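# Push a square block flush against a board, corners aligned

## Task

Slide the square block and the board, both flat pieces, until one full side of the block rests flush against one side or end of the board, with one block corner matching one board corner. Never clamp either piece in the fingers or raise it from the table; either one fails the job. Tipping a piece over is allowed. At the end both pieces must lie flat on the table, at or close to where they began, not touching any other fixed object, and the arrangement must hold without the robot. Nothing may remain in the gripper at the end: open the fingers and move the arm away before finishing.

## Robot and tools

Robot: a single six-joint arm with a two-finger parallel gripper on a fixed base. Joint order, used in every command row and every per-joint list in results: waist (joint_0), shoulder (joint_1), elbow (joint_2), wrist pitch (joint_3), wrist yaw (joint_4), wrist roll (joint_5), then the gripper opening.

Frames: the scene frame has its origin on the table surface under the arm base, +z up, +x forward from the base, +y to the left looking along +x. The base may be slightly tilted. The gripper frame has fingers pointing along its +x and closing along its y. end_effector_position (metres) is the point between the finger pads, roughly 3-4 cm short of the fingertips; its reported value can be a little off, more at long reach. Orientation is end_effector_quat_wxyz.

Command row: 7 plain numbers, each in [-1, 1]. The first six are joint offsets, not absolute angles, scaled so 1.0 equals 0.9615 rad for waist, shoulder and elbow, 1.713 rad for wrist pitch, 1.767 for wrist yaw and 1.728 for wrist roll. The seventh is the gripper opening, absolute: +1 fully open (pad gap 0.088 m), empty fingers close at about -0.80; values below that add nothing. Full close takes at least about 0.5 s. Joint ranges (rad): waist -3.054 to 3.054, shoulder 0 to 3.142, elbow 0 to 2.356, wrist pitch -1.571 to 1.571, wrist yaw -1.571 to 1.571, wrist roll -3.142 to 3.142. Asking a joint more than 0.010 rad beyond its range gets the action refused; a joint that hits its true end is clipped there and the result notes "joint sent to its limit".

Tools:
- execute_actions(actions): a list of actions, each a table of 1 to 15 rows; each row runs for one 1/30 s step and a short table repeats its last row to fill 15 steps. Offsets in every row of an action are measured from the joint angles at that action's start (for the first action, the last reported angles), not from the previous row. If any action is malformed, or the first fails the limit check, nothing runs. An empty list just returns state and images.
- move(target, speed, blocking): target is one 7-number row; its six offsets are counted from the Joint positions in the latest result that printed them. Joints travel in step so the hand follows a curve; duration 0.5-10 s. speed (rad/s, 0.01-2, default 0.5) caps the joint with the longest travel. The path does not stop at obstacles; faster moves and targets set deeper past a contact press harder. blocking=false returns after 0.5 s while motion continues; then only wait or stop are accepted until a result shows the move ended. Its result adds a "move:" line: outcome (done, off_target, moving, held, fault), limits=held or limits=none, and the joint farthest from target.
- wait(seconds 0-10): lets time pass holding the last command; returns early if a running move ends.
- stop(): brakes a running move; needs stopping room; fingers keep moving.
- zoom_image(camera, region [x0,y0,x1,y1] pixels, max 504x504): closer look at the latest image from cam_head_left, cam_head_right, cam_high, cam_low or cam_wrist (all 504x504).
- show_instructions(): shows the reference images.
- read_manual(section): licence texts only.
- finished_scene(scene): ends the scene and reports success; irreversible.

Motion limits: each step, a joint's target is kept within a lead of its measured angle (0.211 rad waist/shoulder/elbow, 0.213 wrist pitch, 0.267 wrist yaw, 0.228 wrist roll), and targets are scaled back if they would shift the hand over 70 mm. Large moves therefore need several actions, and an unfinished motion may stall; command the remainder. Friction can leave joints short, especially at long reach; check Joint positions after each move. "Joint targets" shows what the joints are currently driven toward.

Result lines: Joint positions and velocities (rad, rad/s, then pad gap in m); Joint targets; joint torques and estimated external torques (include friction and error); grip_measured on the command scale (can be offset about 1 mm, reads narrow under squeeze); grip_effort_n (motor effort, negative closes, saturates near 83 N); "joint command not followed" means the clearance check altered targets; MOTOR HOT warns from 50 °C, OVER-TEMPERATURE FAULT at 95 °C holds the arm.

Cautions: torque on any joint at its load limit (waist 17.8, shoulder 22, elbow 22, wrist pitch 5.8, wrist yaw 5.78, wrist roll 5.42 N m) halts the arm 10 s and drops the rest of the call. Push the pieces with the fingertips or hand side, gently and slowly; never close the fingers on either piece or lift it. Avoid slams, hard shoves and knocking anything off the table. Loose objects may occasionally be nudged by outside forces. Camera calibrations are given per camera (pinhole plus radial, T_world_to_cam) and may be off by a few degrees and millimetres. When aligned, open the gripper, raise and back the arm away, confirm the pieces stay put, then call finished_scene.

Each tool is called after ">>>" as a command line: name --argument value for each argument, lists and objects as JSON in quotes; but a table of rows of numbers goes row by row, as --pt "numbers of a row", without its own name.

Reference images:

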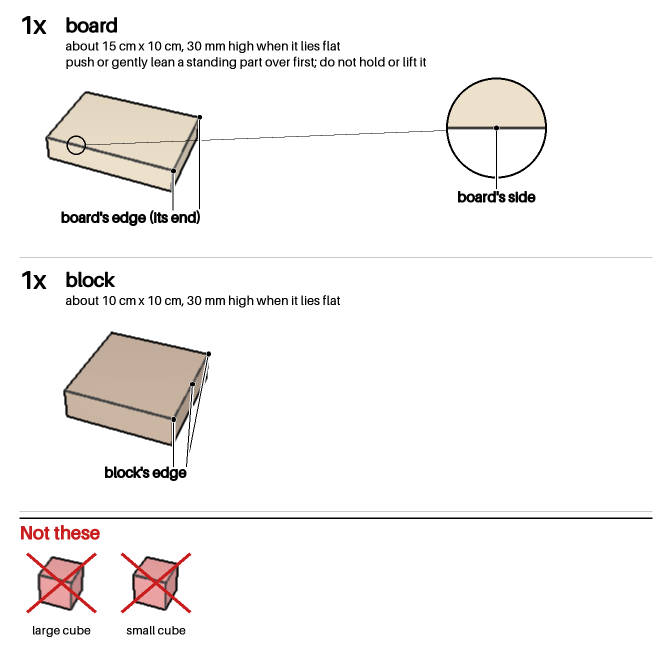

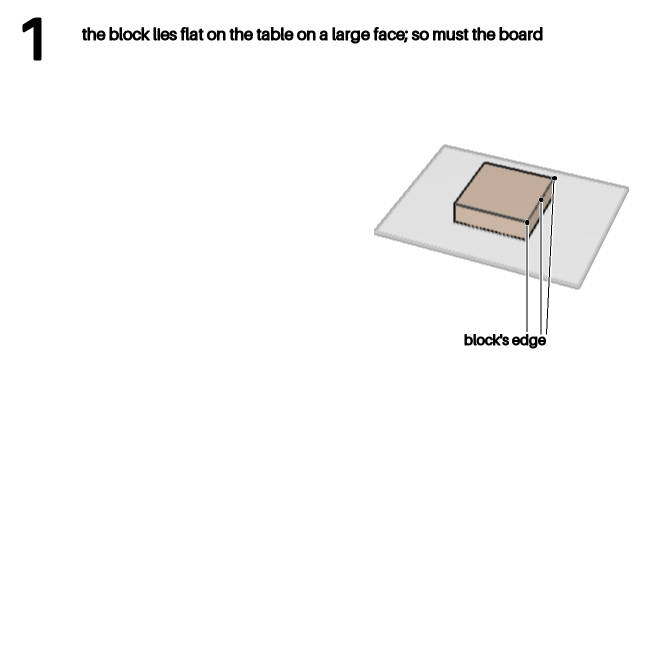

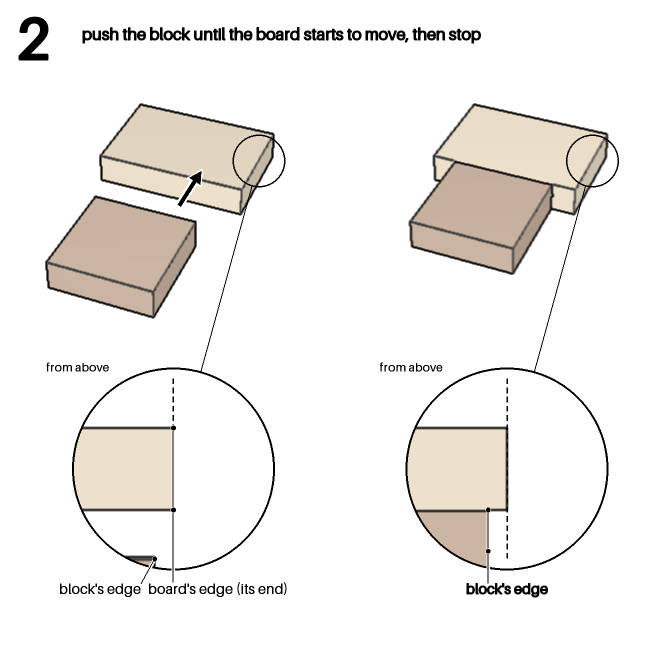

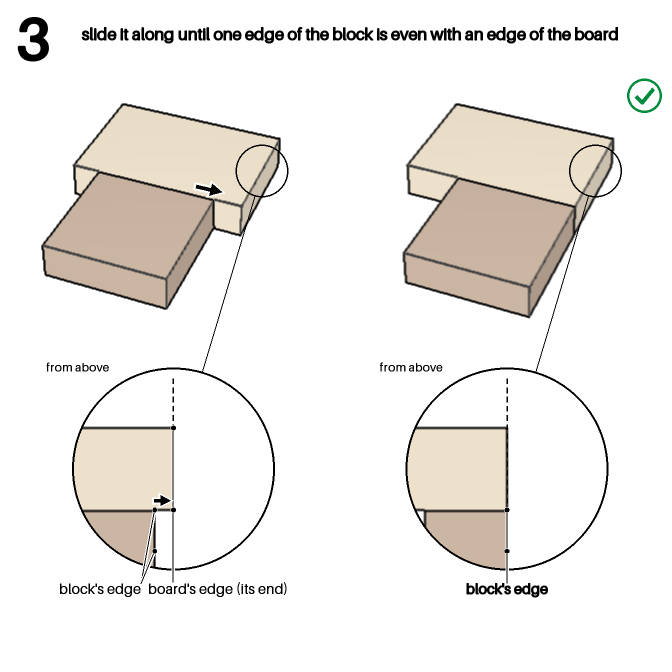

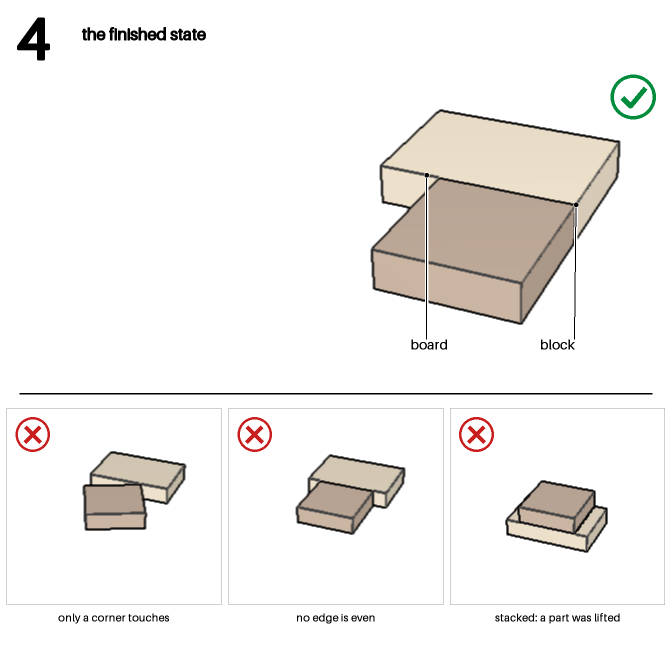

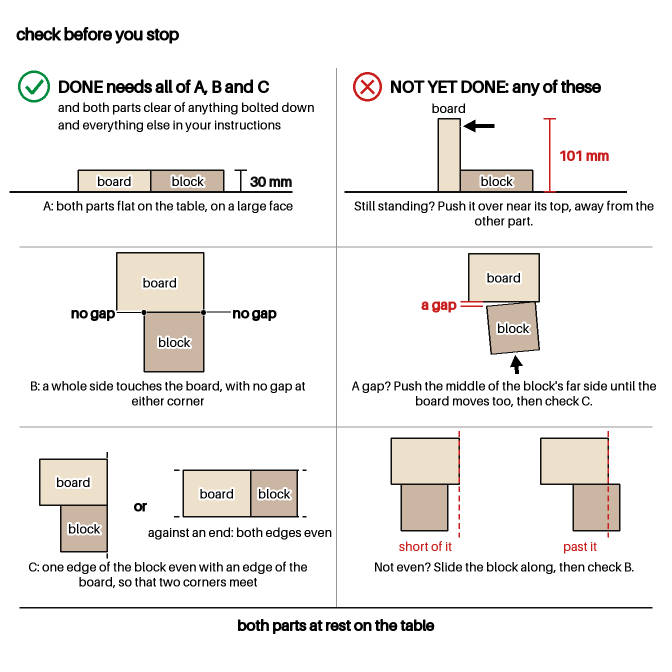

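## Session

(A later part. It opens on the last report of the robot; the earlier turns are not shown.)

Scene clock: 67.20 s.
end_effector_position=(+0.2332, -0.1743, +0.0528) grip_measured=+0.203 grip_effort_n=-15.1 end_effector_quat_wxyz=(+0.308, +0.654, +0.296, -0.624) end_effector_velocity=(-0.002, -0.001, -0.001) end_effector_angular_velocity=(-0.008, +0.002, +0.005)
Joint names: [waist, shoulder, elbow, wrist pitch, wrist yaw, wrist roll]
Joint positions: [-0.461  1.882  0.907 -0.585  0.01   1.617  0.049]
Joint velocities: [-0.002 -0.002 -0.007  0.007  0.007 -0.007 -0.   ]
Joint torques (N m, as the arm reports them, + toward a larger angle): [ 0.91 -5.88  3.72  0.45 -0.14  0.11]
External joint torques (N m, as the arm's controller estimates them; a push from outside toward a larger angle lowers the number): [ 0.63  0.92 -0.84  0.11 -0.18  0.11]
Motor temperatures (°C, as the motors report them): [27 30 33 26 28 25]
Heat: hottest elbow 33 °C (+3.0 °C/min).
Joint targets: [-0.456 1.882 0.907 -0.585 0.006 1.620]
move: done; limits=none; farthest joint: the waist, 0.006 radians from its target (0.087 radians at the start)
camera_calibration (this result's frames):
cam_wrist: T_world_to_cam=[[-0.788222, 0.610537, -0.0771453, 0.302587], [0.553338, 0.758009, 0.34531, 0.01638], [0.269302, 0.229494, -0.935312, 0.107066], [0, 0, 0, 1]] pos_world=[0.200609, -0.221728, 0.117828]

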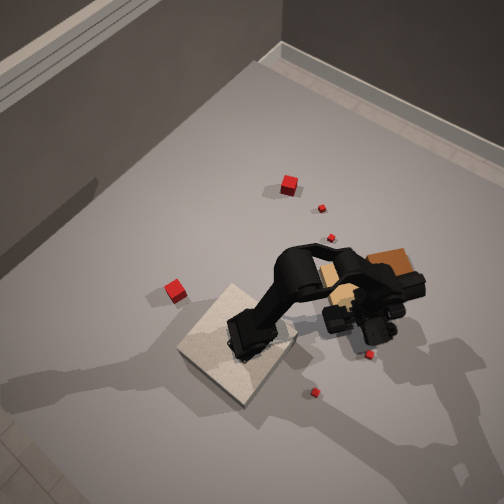

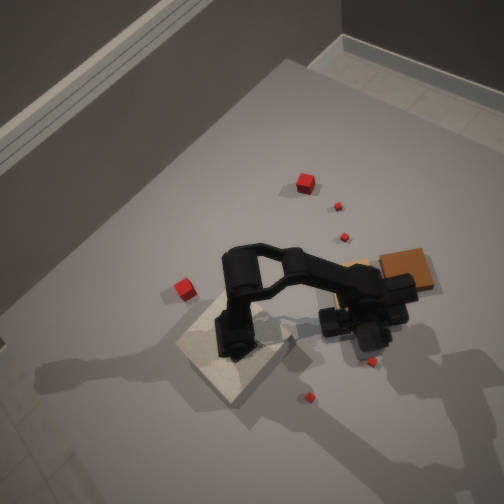

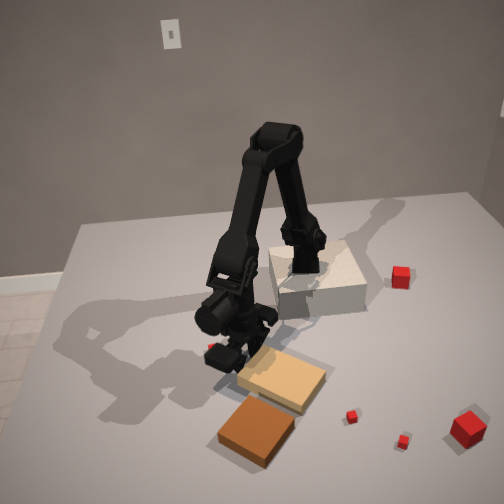

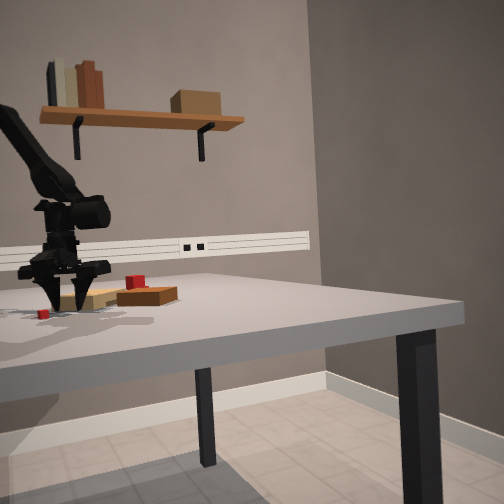

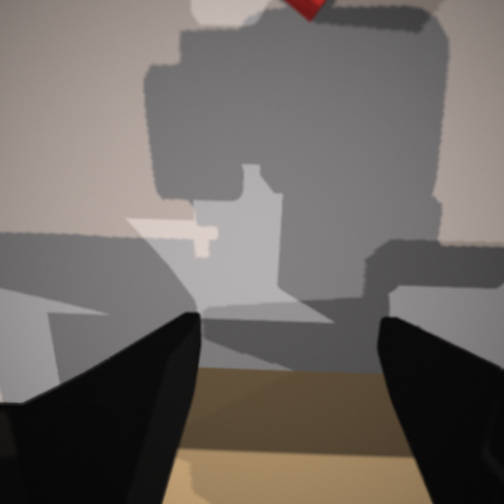

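>>> execute_actions --actions '[[[0.01,0,0,0,0,0.003,0.2],[0.012,0,0,0,0,0.004,0.2],[0.014,0,0,0,0,0.005,0.2],[0.016,0,0,0,0,0.006,0.2],[0.018,0,0,0,0,0.007,0.2]]]'

>>> move --target '[-0.04,-0.17,0.11,-0.14,0,0,0.2]' --speed 0.4

>>> zoom_image --camera "cam_high" --region '[200, 330, 340, 470]'

Scene clock: 79.30 s.
end_effector_position=(+0.2350, -0.1719, +0.0529) grip_measured=+0.203 grip_effort_n=-15.6 end_effector_quat_wxyz=(+0.310, +0.652, +0.297, -0.625) end_effector_velocity=(+0.001, +0.005, +0.000) end_effector_angular_velocity=(+0.021, -0.007, +0.025)
Joint names: [waist, shoulder, elbow, wrist pitch, wrist yaw, wrist roll]
Joint positions: [-0.449  1.882  0.907 -0.585  0.013  1.626  0.049]
Joint velocities: [ 0.002 -0.002 -0.002 -0.007 -0.022 -0.022 -0.   ]
Joint torques (N m, as the arm reports them, + toward a larger angle): [ 0.91 -5.87  3.73  0.45 -0.07  0.12]
External joint torques (N m, as the arm's controller estimates them; a push from outside toward a larger angle lowers the number): [ 0.6   0.97 -0.92  0.09 -0.11  0.12]
Motor temperatures (°C, as the motors report them): [27 31 32 26 27 25]
Heat: hottest elbow 32 °C (+0.0 °C/min).
Joint targets: [-0.444 1.882 0.907 -0.585 0.010 1.629]
camera_calibration (this result's frames):
cam_wrist: T_world_to_cam=[[-0.7899, 0.608331, -0.077408, 0.302571], [0.551863, 0.760203, 0.342839, 0.0143486], [0.267405, 0.22809, -0.936199, 0.106386], [0, 0, 0, 1]] pos_world=[0.202634, -0.219236, 0.1181]

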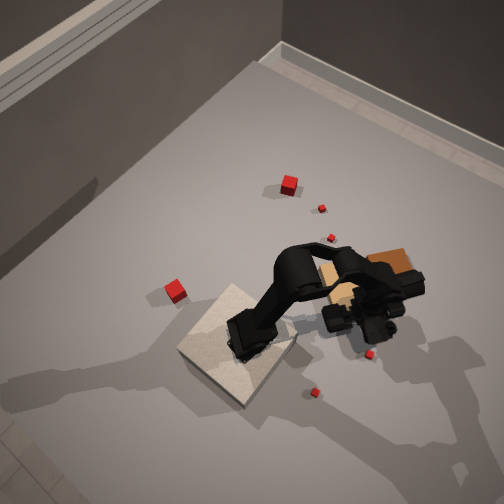

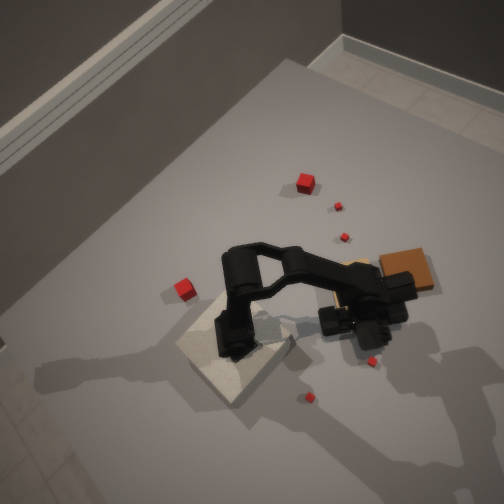

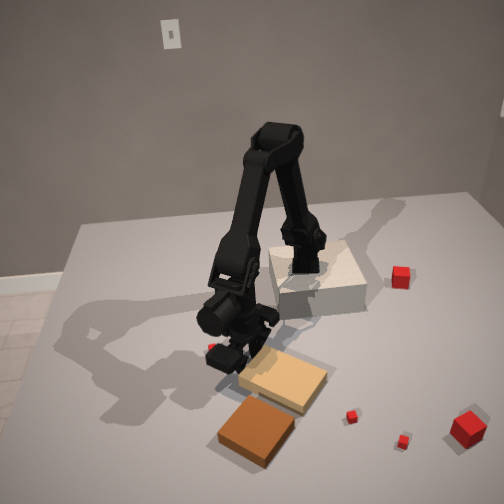

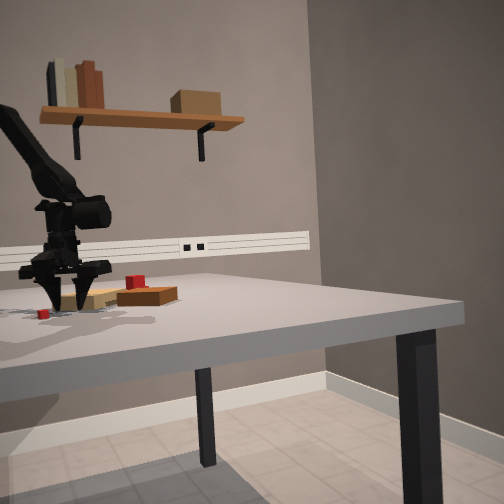

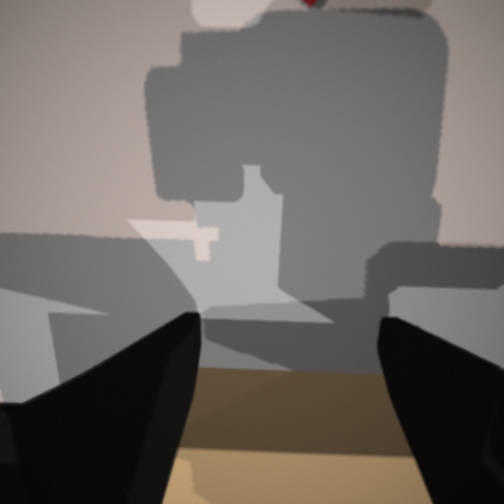

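Scene clock: 80.40 s.
end_effector_position=(+0.2265, -0.1816, +0.1150) grip_measured=+0.203 grip_effort_n=-15.6 end_effector_quat_wxyz=(+0.303, +0.660, +0.280, -0.627) end_effector_velocity=(-0.004, +0.004, -0.001) end_effector_angular_velocity=(+0.021, +0.017, +0.021)
Joint names: [waist, shoulder, elbow, wrist pitch, wrist yaw, wrist roll]
Joint positions: [-0.485  1.726  1.007 -0.823  0.013  1.626  0.049]
Joint velocities: [-0.002  0.002 -0.002 -0.022 -0.007 -0.022 -0.   ]
Joint torques (N m, as the arm reports them, + toward a larger angle): [ 0.09 -6.22  5.03  0.36  0.04  0.04]
External joint torques (N m, as the arm's controller estimates them; a push from outside toward a larger angle lowers the number): [-0.22  0.18 -0.33 -0.01  0.    0.04]
Motor temperatures (°C, as the motors report them): [27 31 33 26 27 25]
Heat: hottest elbow 33 °C (+1.0 °C/min).
Joint targets: [-0.488 1.718 1.013 -0.825 0.013 1.626]
move: done; limits=none; farthest joint: the shoulder, 0.007 radians from its target (0.163 radians at the start)
camera_calibration (this result's frames):
cam_wrist: T_world_to_cam=[[-0.765979, 0.635921, -0.0942373, 0.308099], [0.574613, 0.742991, 0.343198, -0.00315512], [0.288264, 0.208732, -0.934524, 0.160546], [0, 0, 0, 1]] pos_world=[0.191531, -0.227094, 0.180151]

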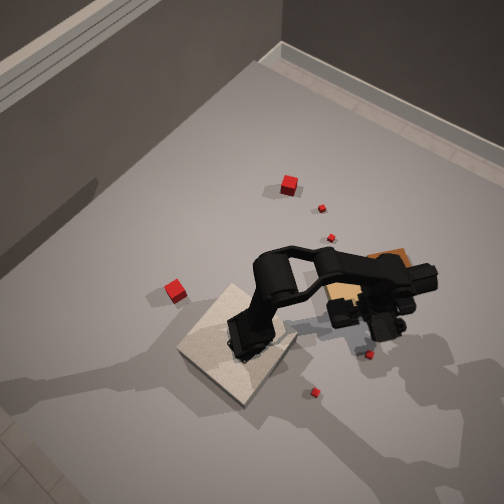

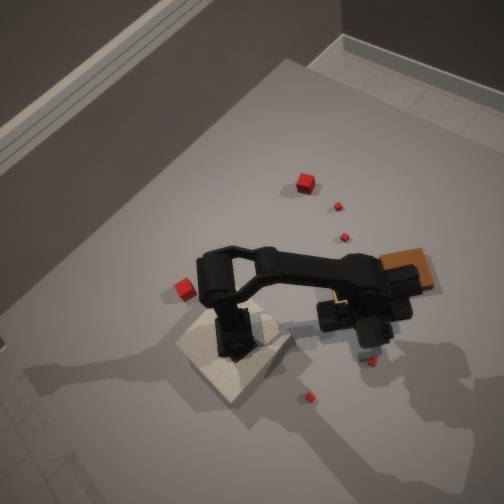

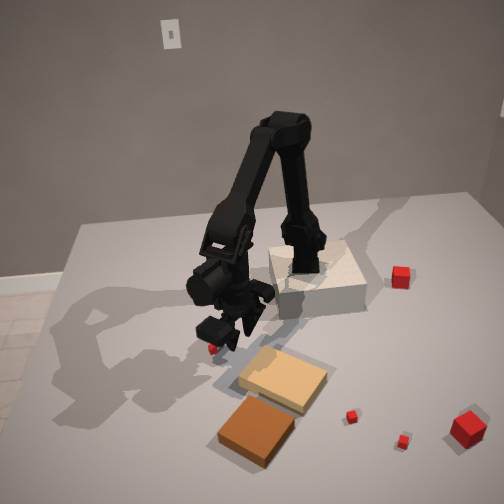

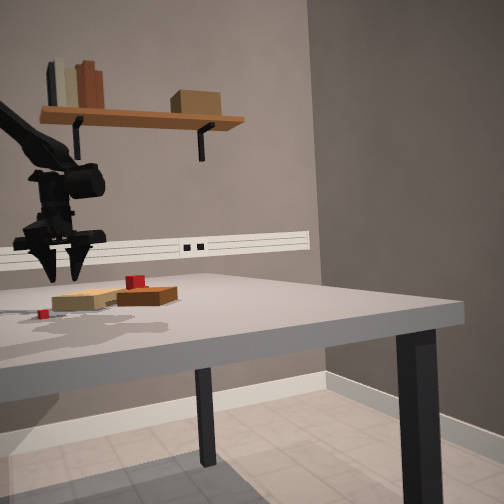

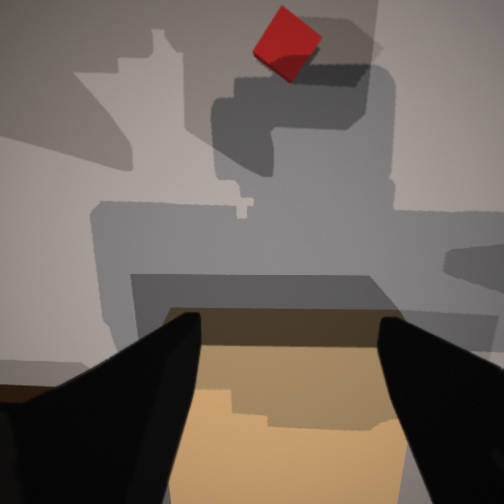

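Region (200, 330, 340, 470) of cam_high's 504x504 image, scaled by 3.600, with more detail than that image has.

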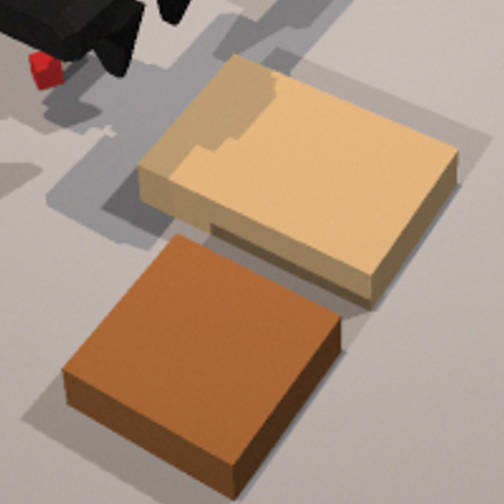

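>>> move --target '[0.487,-0.18,-0.32,0.058,-0.007,-0.663,0.3]' --speed 0.8

Scene clock: 84.87 s.
end_effector_position=(+0.2178, -0.0444, +0.0915) grip_measured=+0.298 grip_effort_n=15.1 end_effector_quat_wxyz=(+0.676, +0.246, +0.656, -0.227) end_effector_velocity=(-0.005, +0.002, +0.001) end_effector_angular_velocity=(+0.010, +0.015, +0.020)
Joint names: [waist, shoulder, elbow, wrist pitch, wrist yaw, wrist roll]
Joint positions: [-0.019  1.56   0.709 -0.726  0.002  0.483  0.054]
Joint velocities: [-0.002 -0.007 -0.002 -0.022 -0.007 -0.022 -0.   ]
Joint torques (N m, as the arm reports them, + toward a larger angle): [ 0.47 -4.85  3.17  0.65 -0.05 -0.09]
External joint torques (N m, as the arm's controller estimates them; a push from outside toward a larger angle lowers the number): [ 0.32 -0.09 -1.92  0.27 -0.05 -0.09]
Motor temperatures (°C, as the motors report them): [27 31 33 26 27 25]
Heat: hottest elbow 33 °C (+1.0 °C/min).
Joint targets: [-0.017 1.553 0.699 -0.724 0.001 0.480]
move: done; limits=none; farthest joint: the elbow, 0.010 radians from its target (0.308 radians at the start)
camera_calibration (this result's frames):
cam_wrist: T_world_to_cam=[[-0.604467, -0.792783, -0.0781967, 0.111897], [-0.772507, 0.55936, 0.30058, 0.197111], [-0.194555, 0.242099, -0.950545, 0.220523], [0, 0, 0, 1]] pos_world=[0.262812, -0.0749339, 0.159119]

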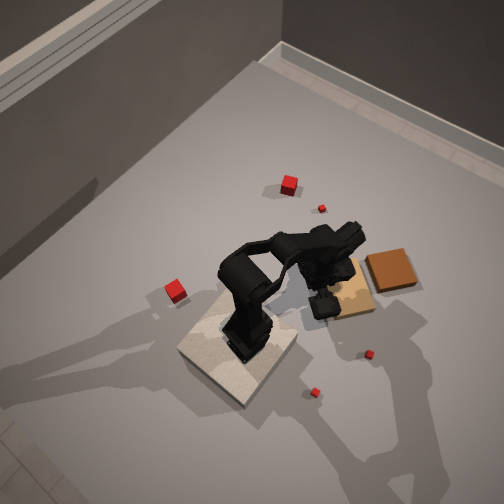

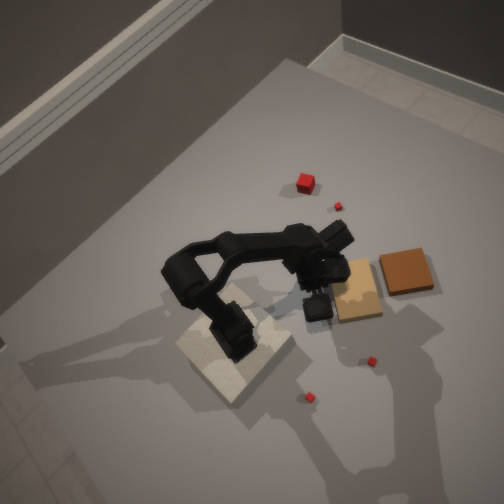

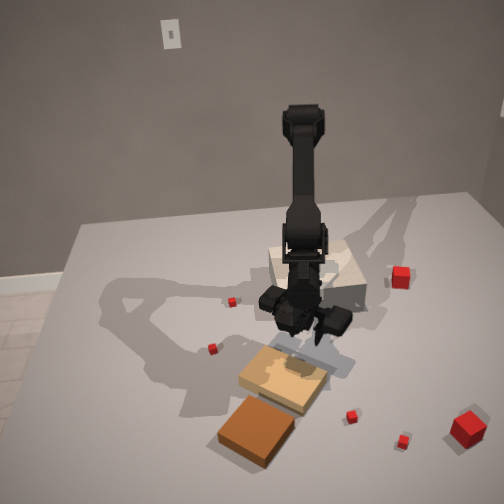

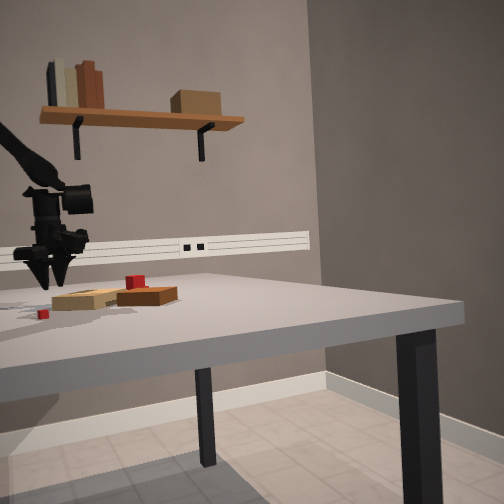

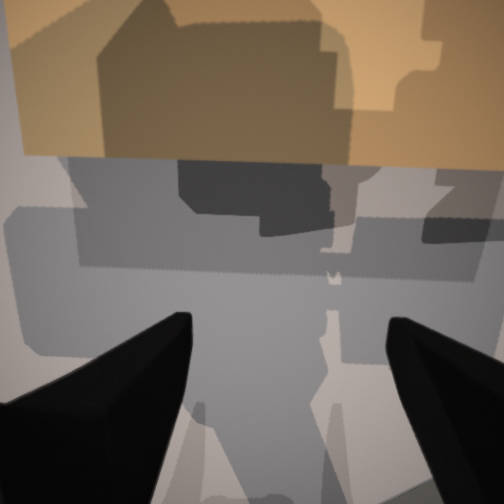

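>>> move --target '[0,0.15,-0.097,0.13,0,0,0.3]' --speed 0.3

Scene clock: 88.50 s.
end_effector_position=(+0.2195, -0.0438, +0.0493) grip_measured=+0.298 grip_effort_n=15.1 end_effector_quat_wxyz=(+0.677, +0.246, +0.655, -0.227) end_effector_velocity=(-0.003, -0.001, -0.000) end_effector_angular_velocity=(-0.006, +0.009, +0.005)
Joint names: [waist, shoulder, elbow, wrist pitch, wrist yaw, wrist roll]
Joint positions: [-0.019  1.691  0.627 -0.51   0.003  0.483  0.054]
Joint velocities: [-0.002 -0.002 -0.002 -0.007  0.007 -0.007 -0.   ]
Joint torques (N m, as the arm reports them, + toward a larger angle): [ 0.2  -3.05  2.47  0.98 -0.03  0.04]
External joint torques (N m, as the arm's controller estimates them; a push from outside toward a larger angle lowers the number): [ 0.05  1.98 -1.92  0.57 -0.03  0.04]
Motor temperatures (°C, as the motors report them): [27 31 33 26 27 25]
Heat: hottest elbow 33 °C (+0.0 °C/min).
Joint targets: [-0.019 1.705 0.616 -0.503 0.002 0.483]
move: off_target; limits=none; farthest joint: the shoulder, 0.013 radians from its target (0.144 radians at the start)
camera_calibration (this result's frames):
cam_wrist: T_world_to_cam=[[-0.604303, -0.792828, -0.07901, 0.110112], [-0.773406, 0.559872, 0.297299, 0.211127], [-0.191472, 0.240766, -0.95151, 0.179926], [0, 0, 0, 1]] pos_world=[0.264278, -0.0742242, 0.117133]

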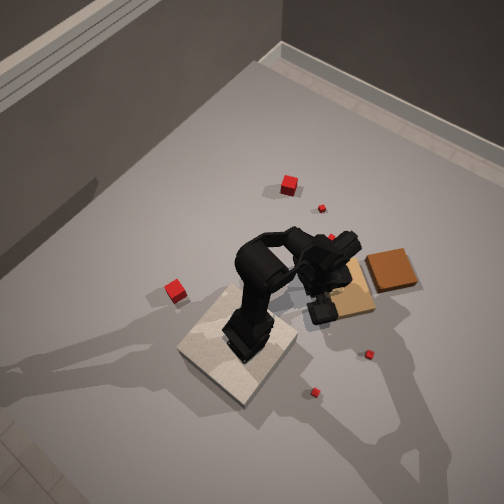

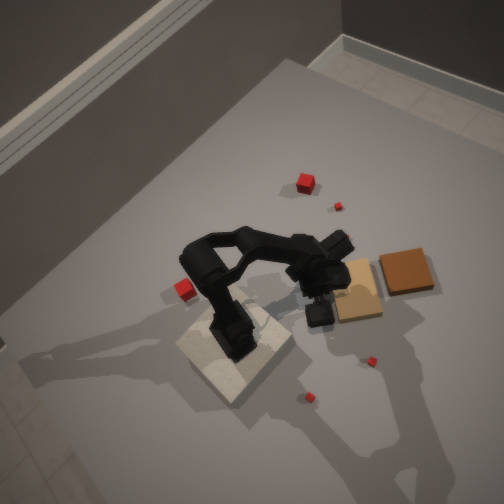

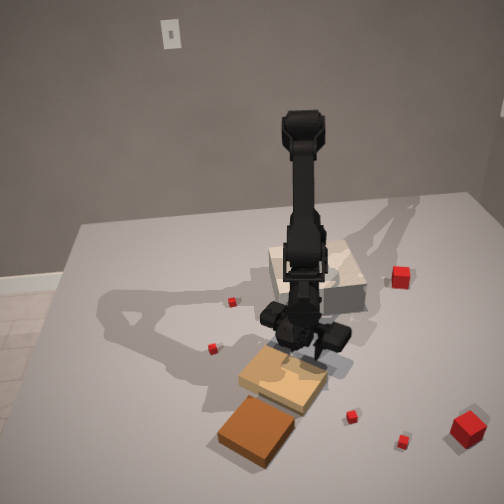

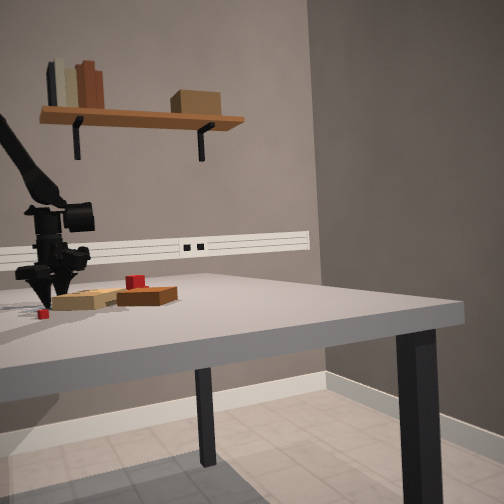

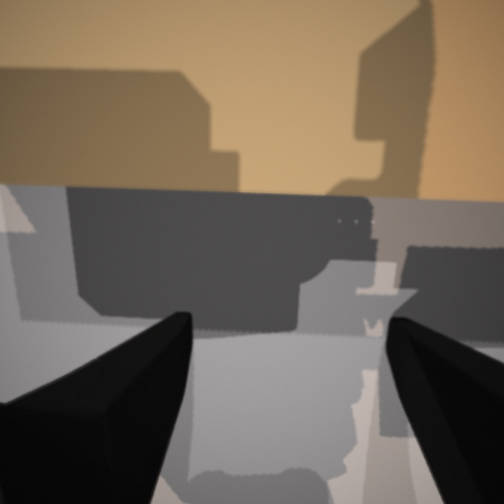

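>>> move --target '[-0.112,0.198,0.245,-0.028,0,-0.06,0.3]' --speed 0.09

>>> zoom_image --camera "cam_high" --region '[200, 330, 340, 470]'

Scene clock: 95.27 s.
end_effector_position=(+0.2641, -0.0799, +0.0509) grip_measured=+0.298 grip_effort_n=14.7 end_effector_quat_wxyz=(+0.675, +0.248, +0.657, -0.225) end_effector_velocity=(-0.002, +0.001, +0.000) end_effector_angular_velocity=(+0.008, +0.004, +0.020)
Joint names: [waist, shoulder, elbow, wrist pitch, wrist yaw, wrist roll]
Joint positions: [-0.119  1.861  0.851 -0.569 -0.003  0.384  0.054]
Joint velocities: [-0.002 -0.002 -0.002 -0.007 -0.007 -0.022 -0.   ]
Joint torques (N m, as the arm reports them, + toward a larger angle): [-0.53 -3.68  4.9   1.32  0.23 -0.09]
External joint torques (N m, as the arm's controller estimates them; a push from outside toward a larger angle lowers the number): [-0.74  2.85  0.34  0.93  0.24 -0.09]
Motor temperatures (°C, as the motors report them): [27 31 32 26 27 25]
Heat: hottest elbow 32 °C (-1.0 °C/min).
Joint targets: [-0.127 1.881 0.863 -0.558 0.002 0.380]
move: off_target; limits=none; farthest joint: the shoulder, 0.021 radians from its target (0.190 radians at the start)
camera_calibration (this result's frames):
cam_wrist: T_world_to_cam=[[-0.604955, -0.791972, -0.0825211, 0.108999], [-0.771972, 0.557942, 0.304566, 0.264503], [-0.195166, 0.247952, -0.94891, 0.200129], [0, 0, 0, 1]] pos_world=[0.309187, -0.110876, 0.118341]

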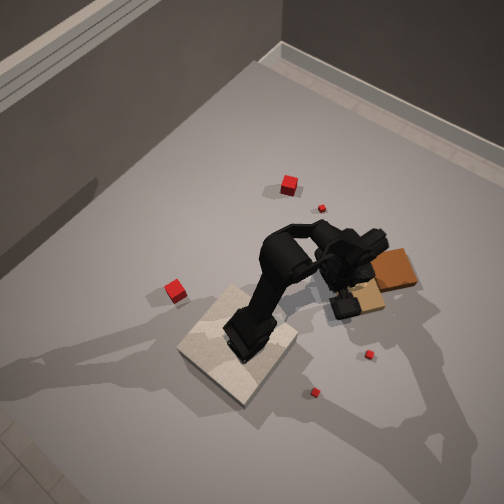

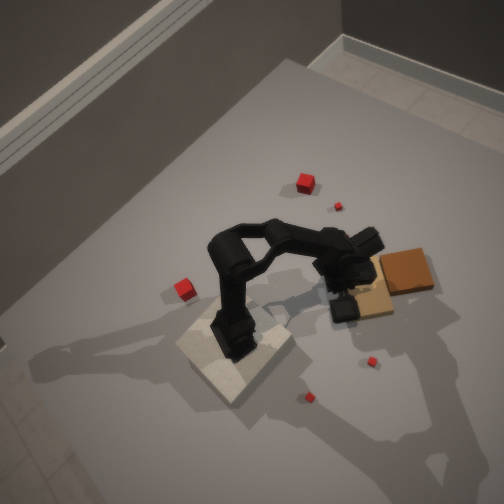

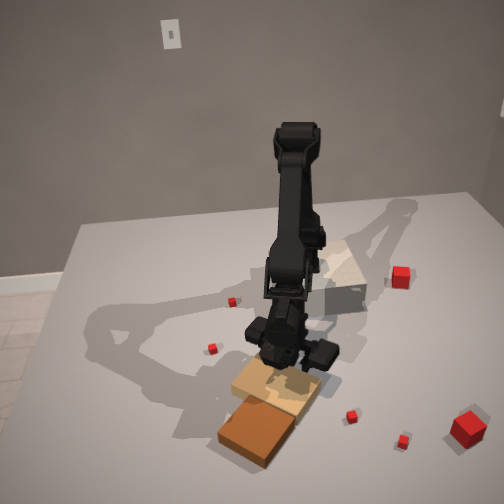

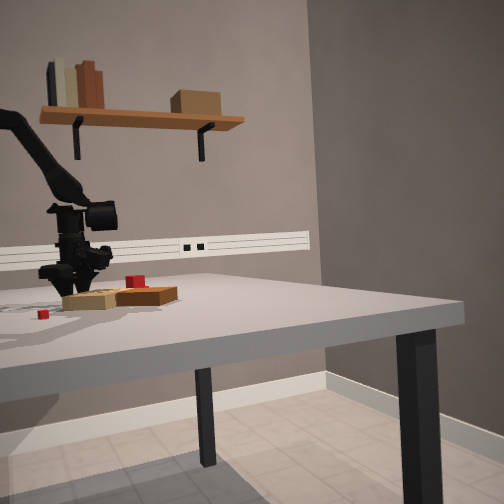

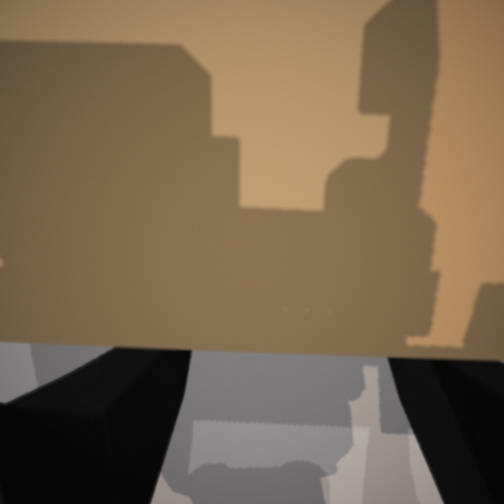

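Region (200, 330, 340, 470) of cam_high's 504x504 image, scaled by 3.600, with more detail than that image has.

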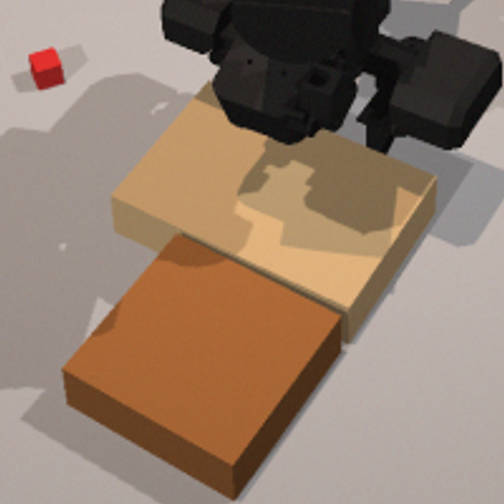

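>>> move --target '[-0.022,0.048,0.048,0.002,0,-0.01,0.3]' --speed 0.04

>>> zoom_image --camera "cam_high" --region '[250, 380, 330, 460]'

Scene clock: 99.77 s.
end_effector_position=(+0.2677, -0.0832, +0.0508) grip_measured=+0.298 grip_effort_n=14.7 end_effector_quat_wxyz=(+0.671, +0.251, +0.661, -0.223) end_effector_velocity=(+0.001, +0.000, +0.000) end_effector_angular_velocity=(+0.005, -0.009, -0.010)
Joint names: [waist, shoulder, elbow, wrist pitch, wrist yaw, wrist roll]
Joint positions: [-0.131  1.882  0.88  -0.588 -0.01   0.373  0.054]
Joint velocities: [-0.002 -0.002 -0.002  0.007 -0.007  0.007 -0.   ]
Joint torques (N m, as the arm reports them, + toward a larger angle): [-0.72 -3.45  5.36  2.1   0.3  -0.16]
External joint torques (N m, as the arm's controller estimates them; a push from outside toward a larger angle lowers the number): [-0.94  3.27  0.76  1.72  0.32 -0.16]
Motor temperatures (°C, as the motors report them): [27 31 33 27 27 25]
Heat: hottest elbow 33 °C (+0.0 °C/min).
Joint targets: [-0.141 1.907 0.897 -0.566 -0.003 0.367]
move: off_target; limits=none; farthest joint: the shoulder, 0.025 radians from its target (0.046 radians at the start)
camera_calibration (this result's frames):
cam_wrist: T_world_to_cam=[[-0.605579, -0.791155, -0.0857197, 0.108935], [-0.769453, 0.554654, 0.316702, 0.267555], [-0.203016, 0.257746, -0.944644, 0.204265], [0, 0, 0, 1]] pos_world=[0.313309, -0.114864, 0.117561]

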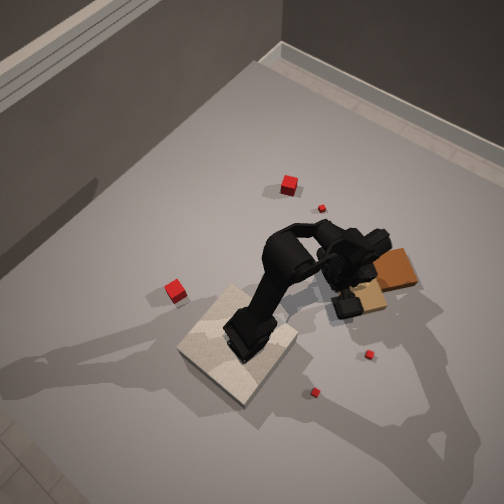

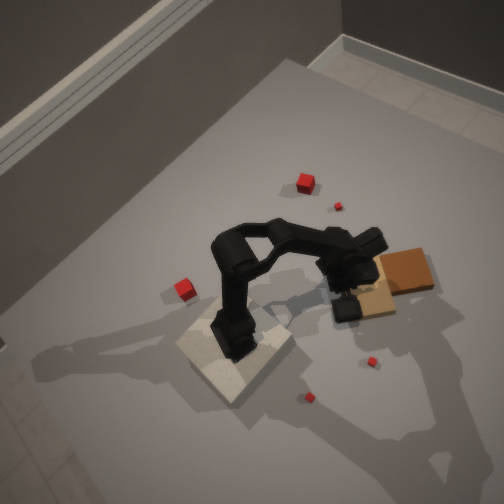

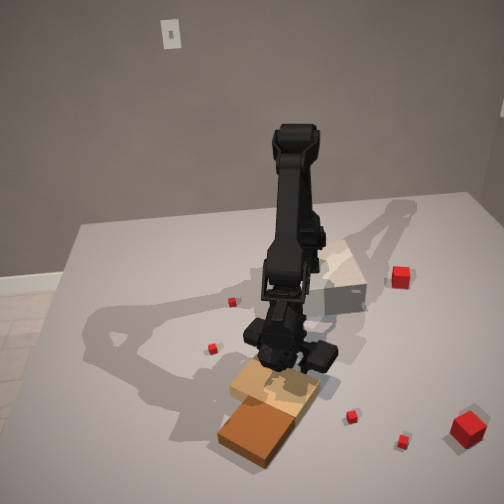

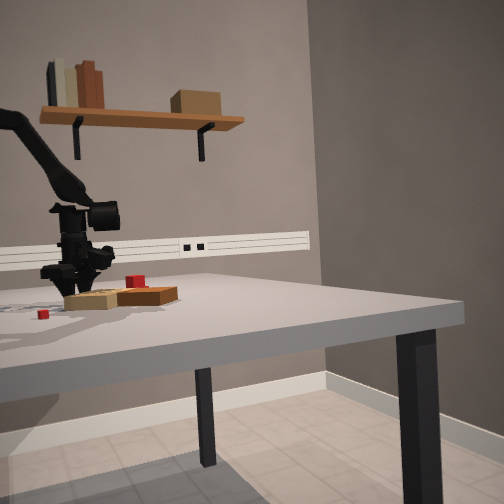

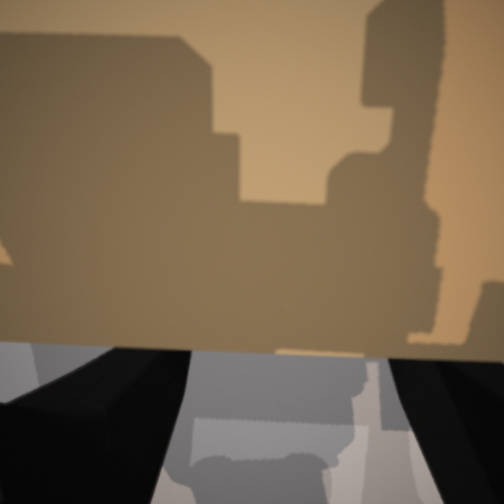

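Region (250, 380, 330, 460) of cam_high's 504x504 image, scaled by 6.300, with more detail than that image has.

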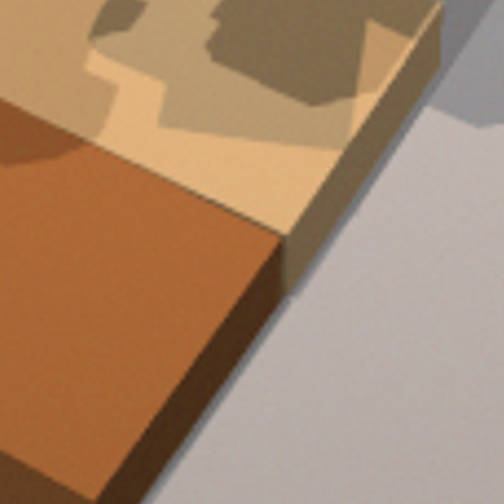

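>>> move --target '[-0.02,0.048,0.042,0.014,0.006,-0.009,0.3]' --speed 0.04

>>> zoom_image --camera "cam_high" --region '[230, 370, 330, 470]'

Scene clock: 104.10 s.
end_effector_position=(+0.2720, -0.0869, +0.0507) grip_measured=+0.298 grip_effort_n=15.1 end_effector_quat_wxyz=(+0.671, +0.251, +0.662, -0.222) end_effector_velocity=(-0.006, +0.002, -0.001) end_effector_angular_velocity=(+0.015, +0.023, +0.006)
Joint names: [waist, shoulder, elbow, wrist pitch, wrist yaw, wrist roll]
Joint positions: [-0.139  1.899  0.904 -0.596 -0.011  0.364  0.054]
Joint velocities: [-0.002  0.002 -0.002 -0.022 -0.007 -0.007 -0.   ]
Joint torques (N m, as the arm reports them, + toward a larger angle): [-0.81 -3.16  5.43  2.73  0.48 -0.17]
External joint torques (N m, as the arm's controller estimates them; a push from outside toward a larger angle lowers the number): [-1.04  3.65  0.89  2.37  0.5  -0.17]
Motor temperatures (°C, as the motors report them): [27 30 33 27 27 25]
Heat: hottest elbow 33 °C (+0.0 °C/min).
Joint targets: [-0.150 1.928 0.921 -0.564 0.000 0.358]
move: off_target; limits=none; farthest joint: the wrist pitch, 0.032 radians from its target (0.024 radians at the start)
camera_calibration (this result's frames):
cam_wrist: T_world_to_cam=[[-0.604963, -0.791517, -0.086727, 0.10844], [-0.769832, 0.553583, 0.317656, 0.272859], [-0.20342, 0.258935, -0.944231, 0.206189], [0, 0, 0, 1]] pos_world=[0.3176, -0.118608, 0.117419]

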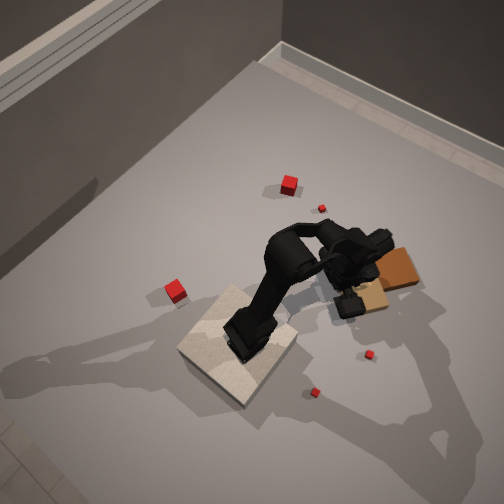

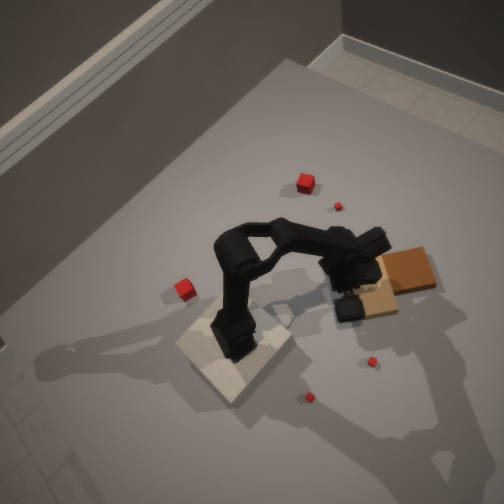

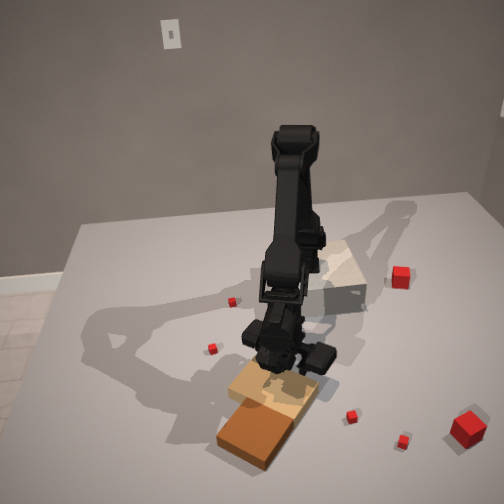

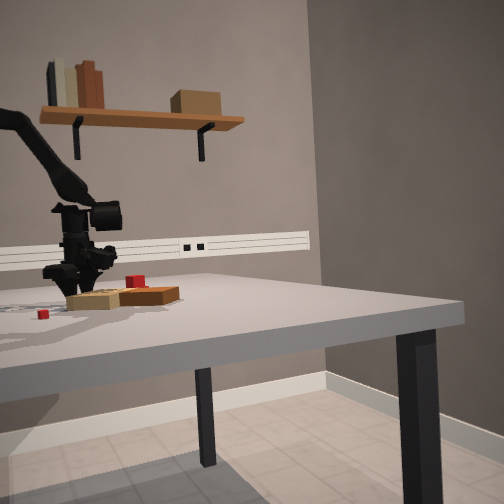

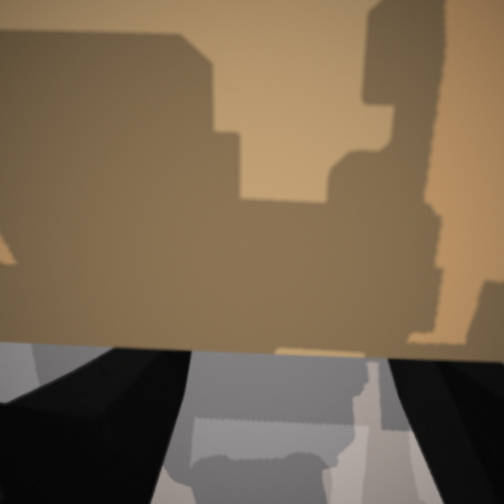

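Region (230, 370, 330, 470) of cam_high's 504x504 image, scaled by 5.040, with more detail than that image has.

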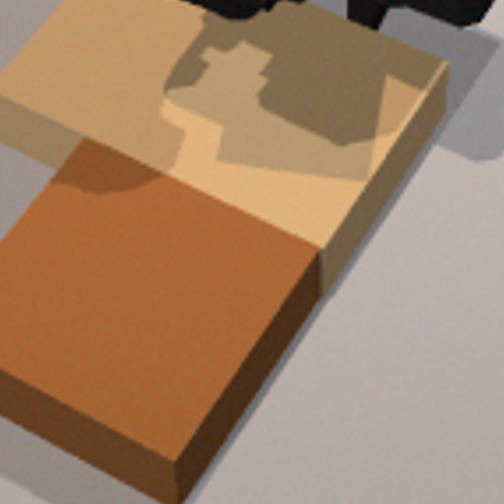

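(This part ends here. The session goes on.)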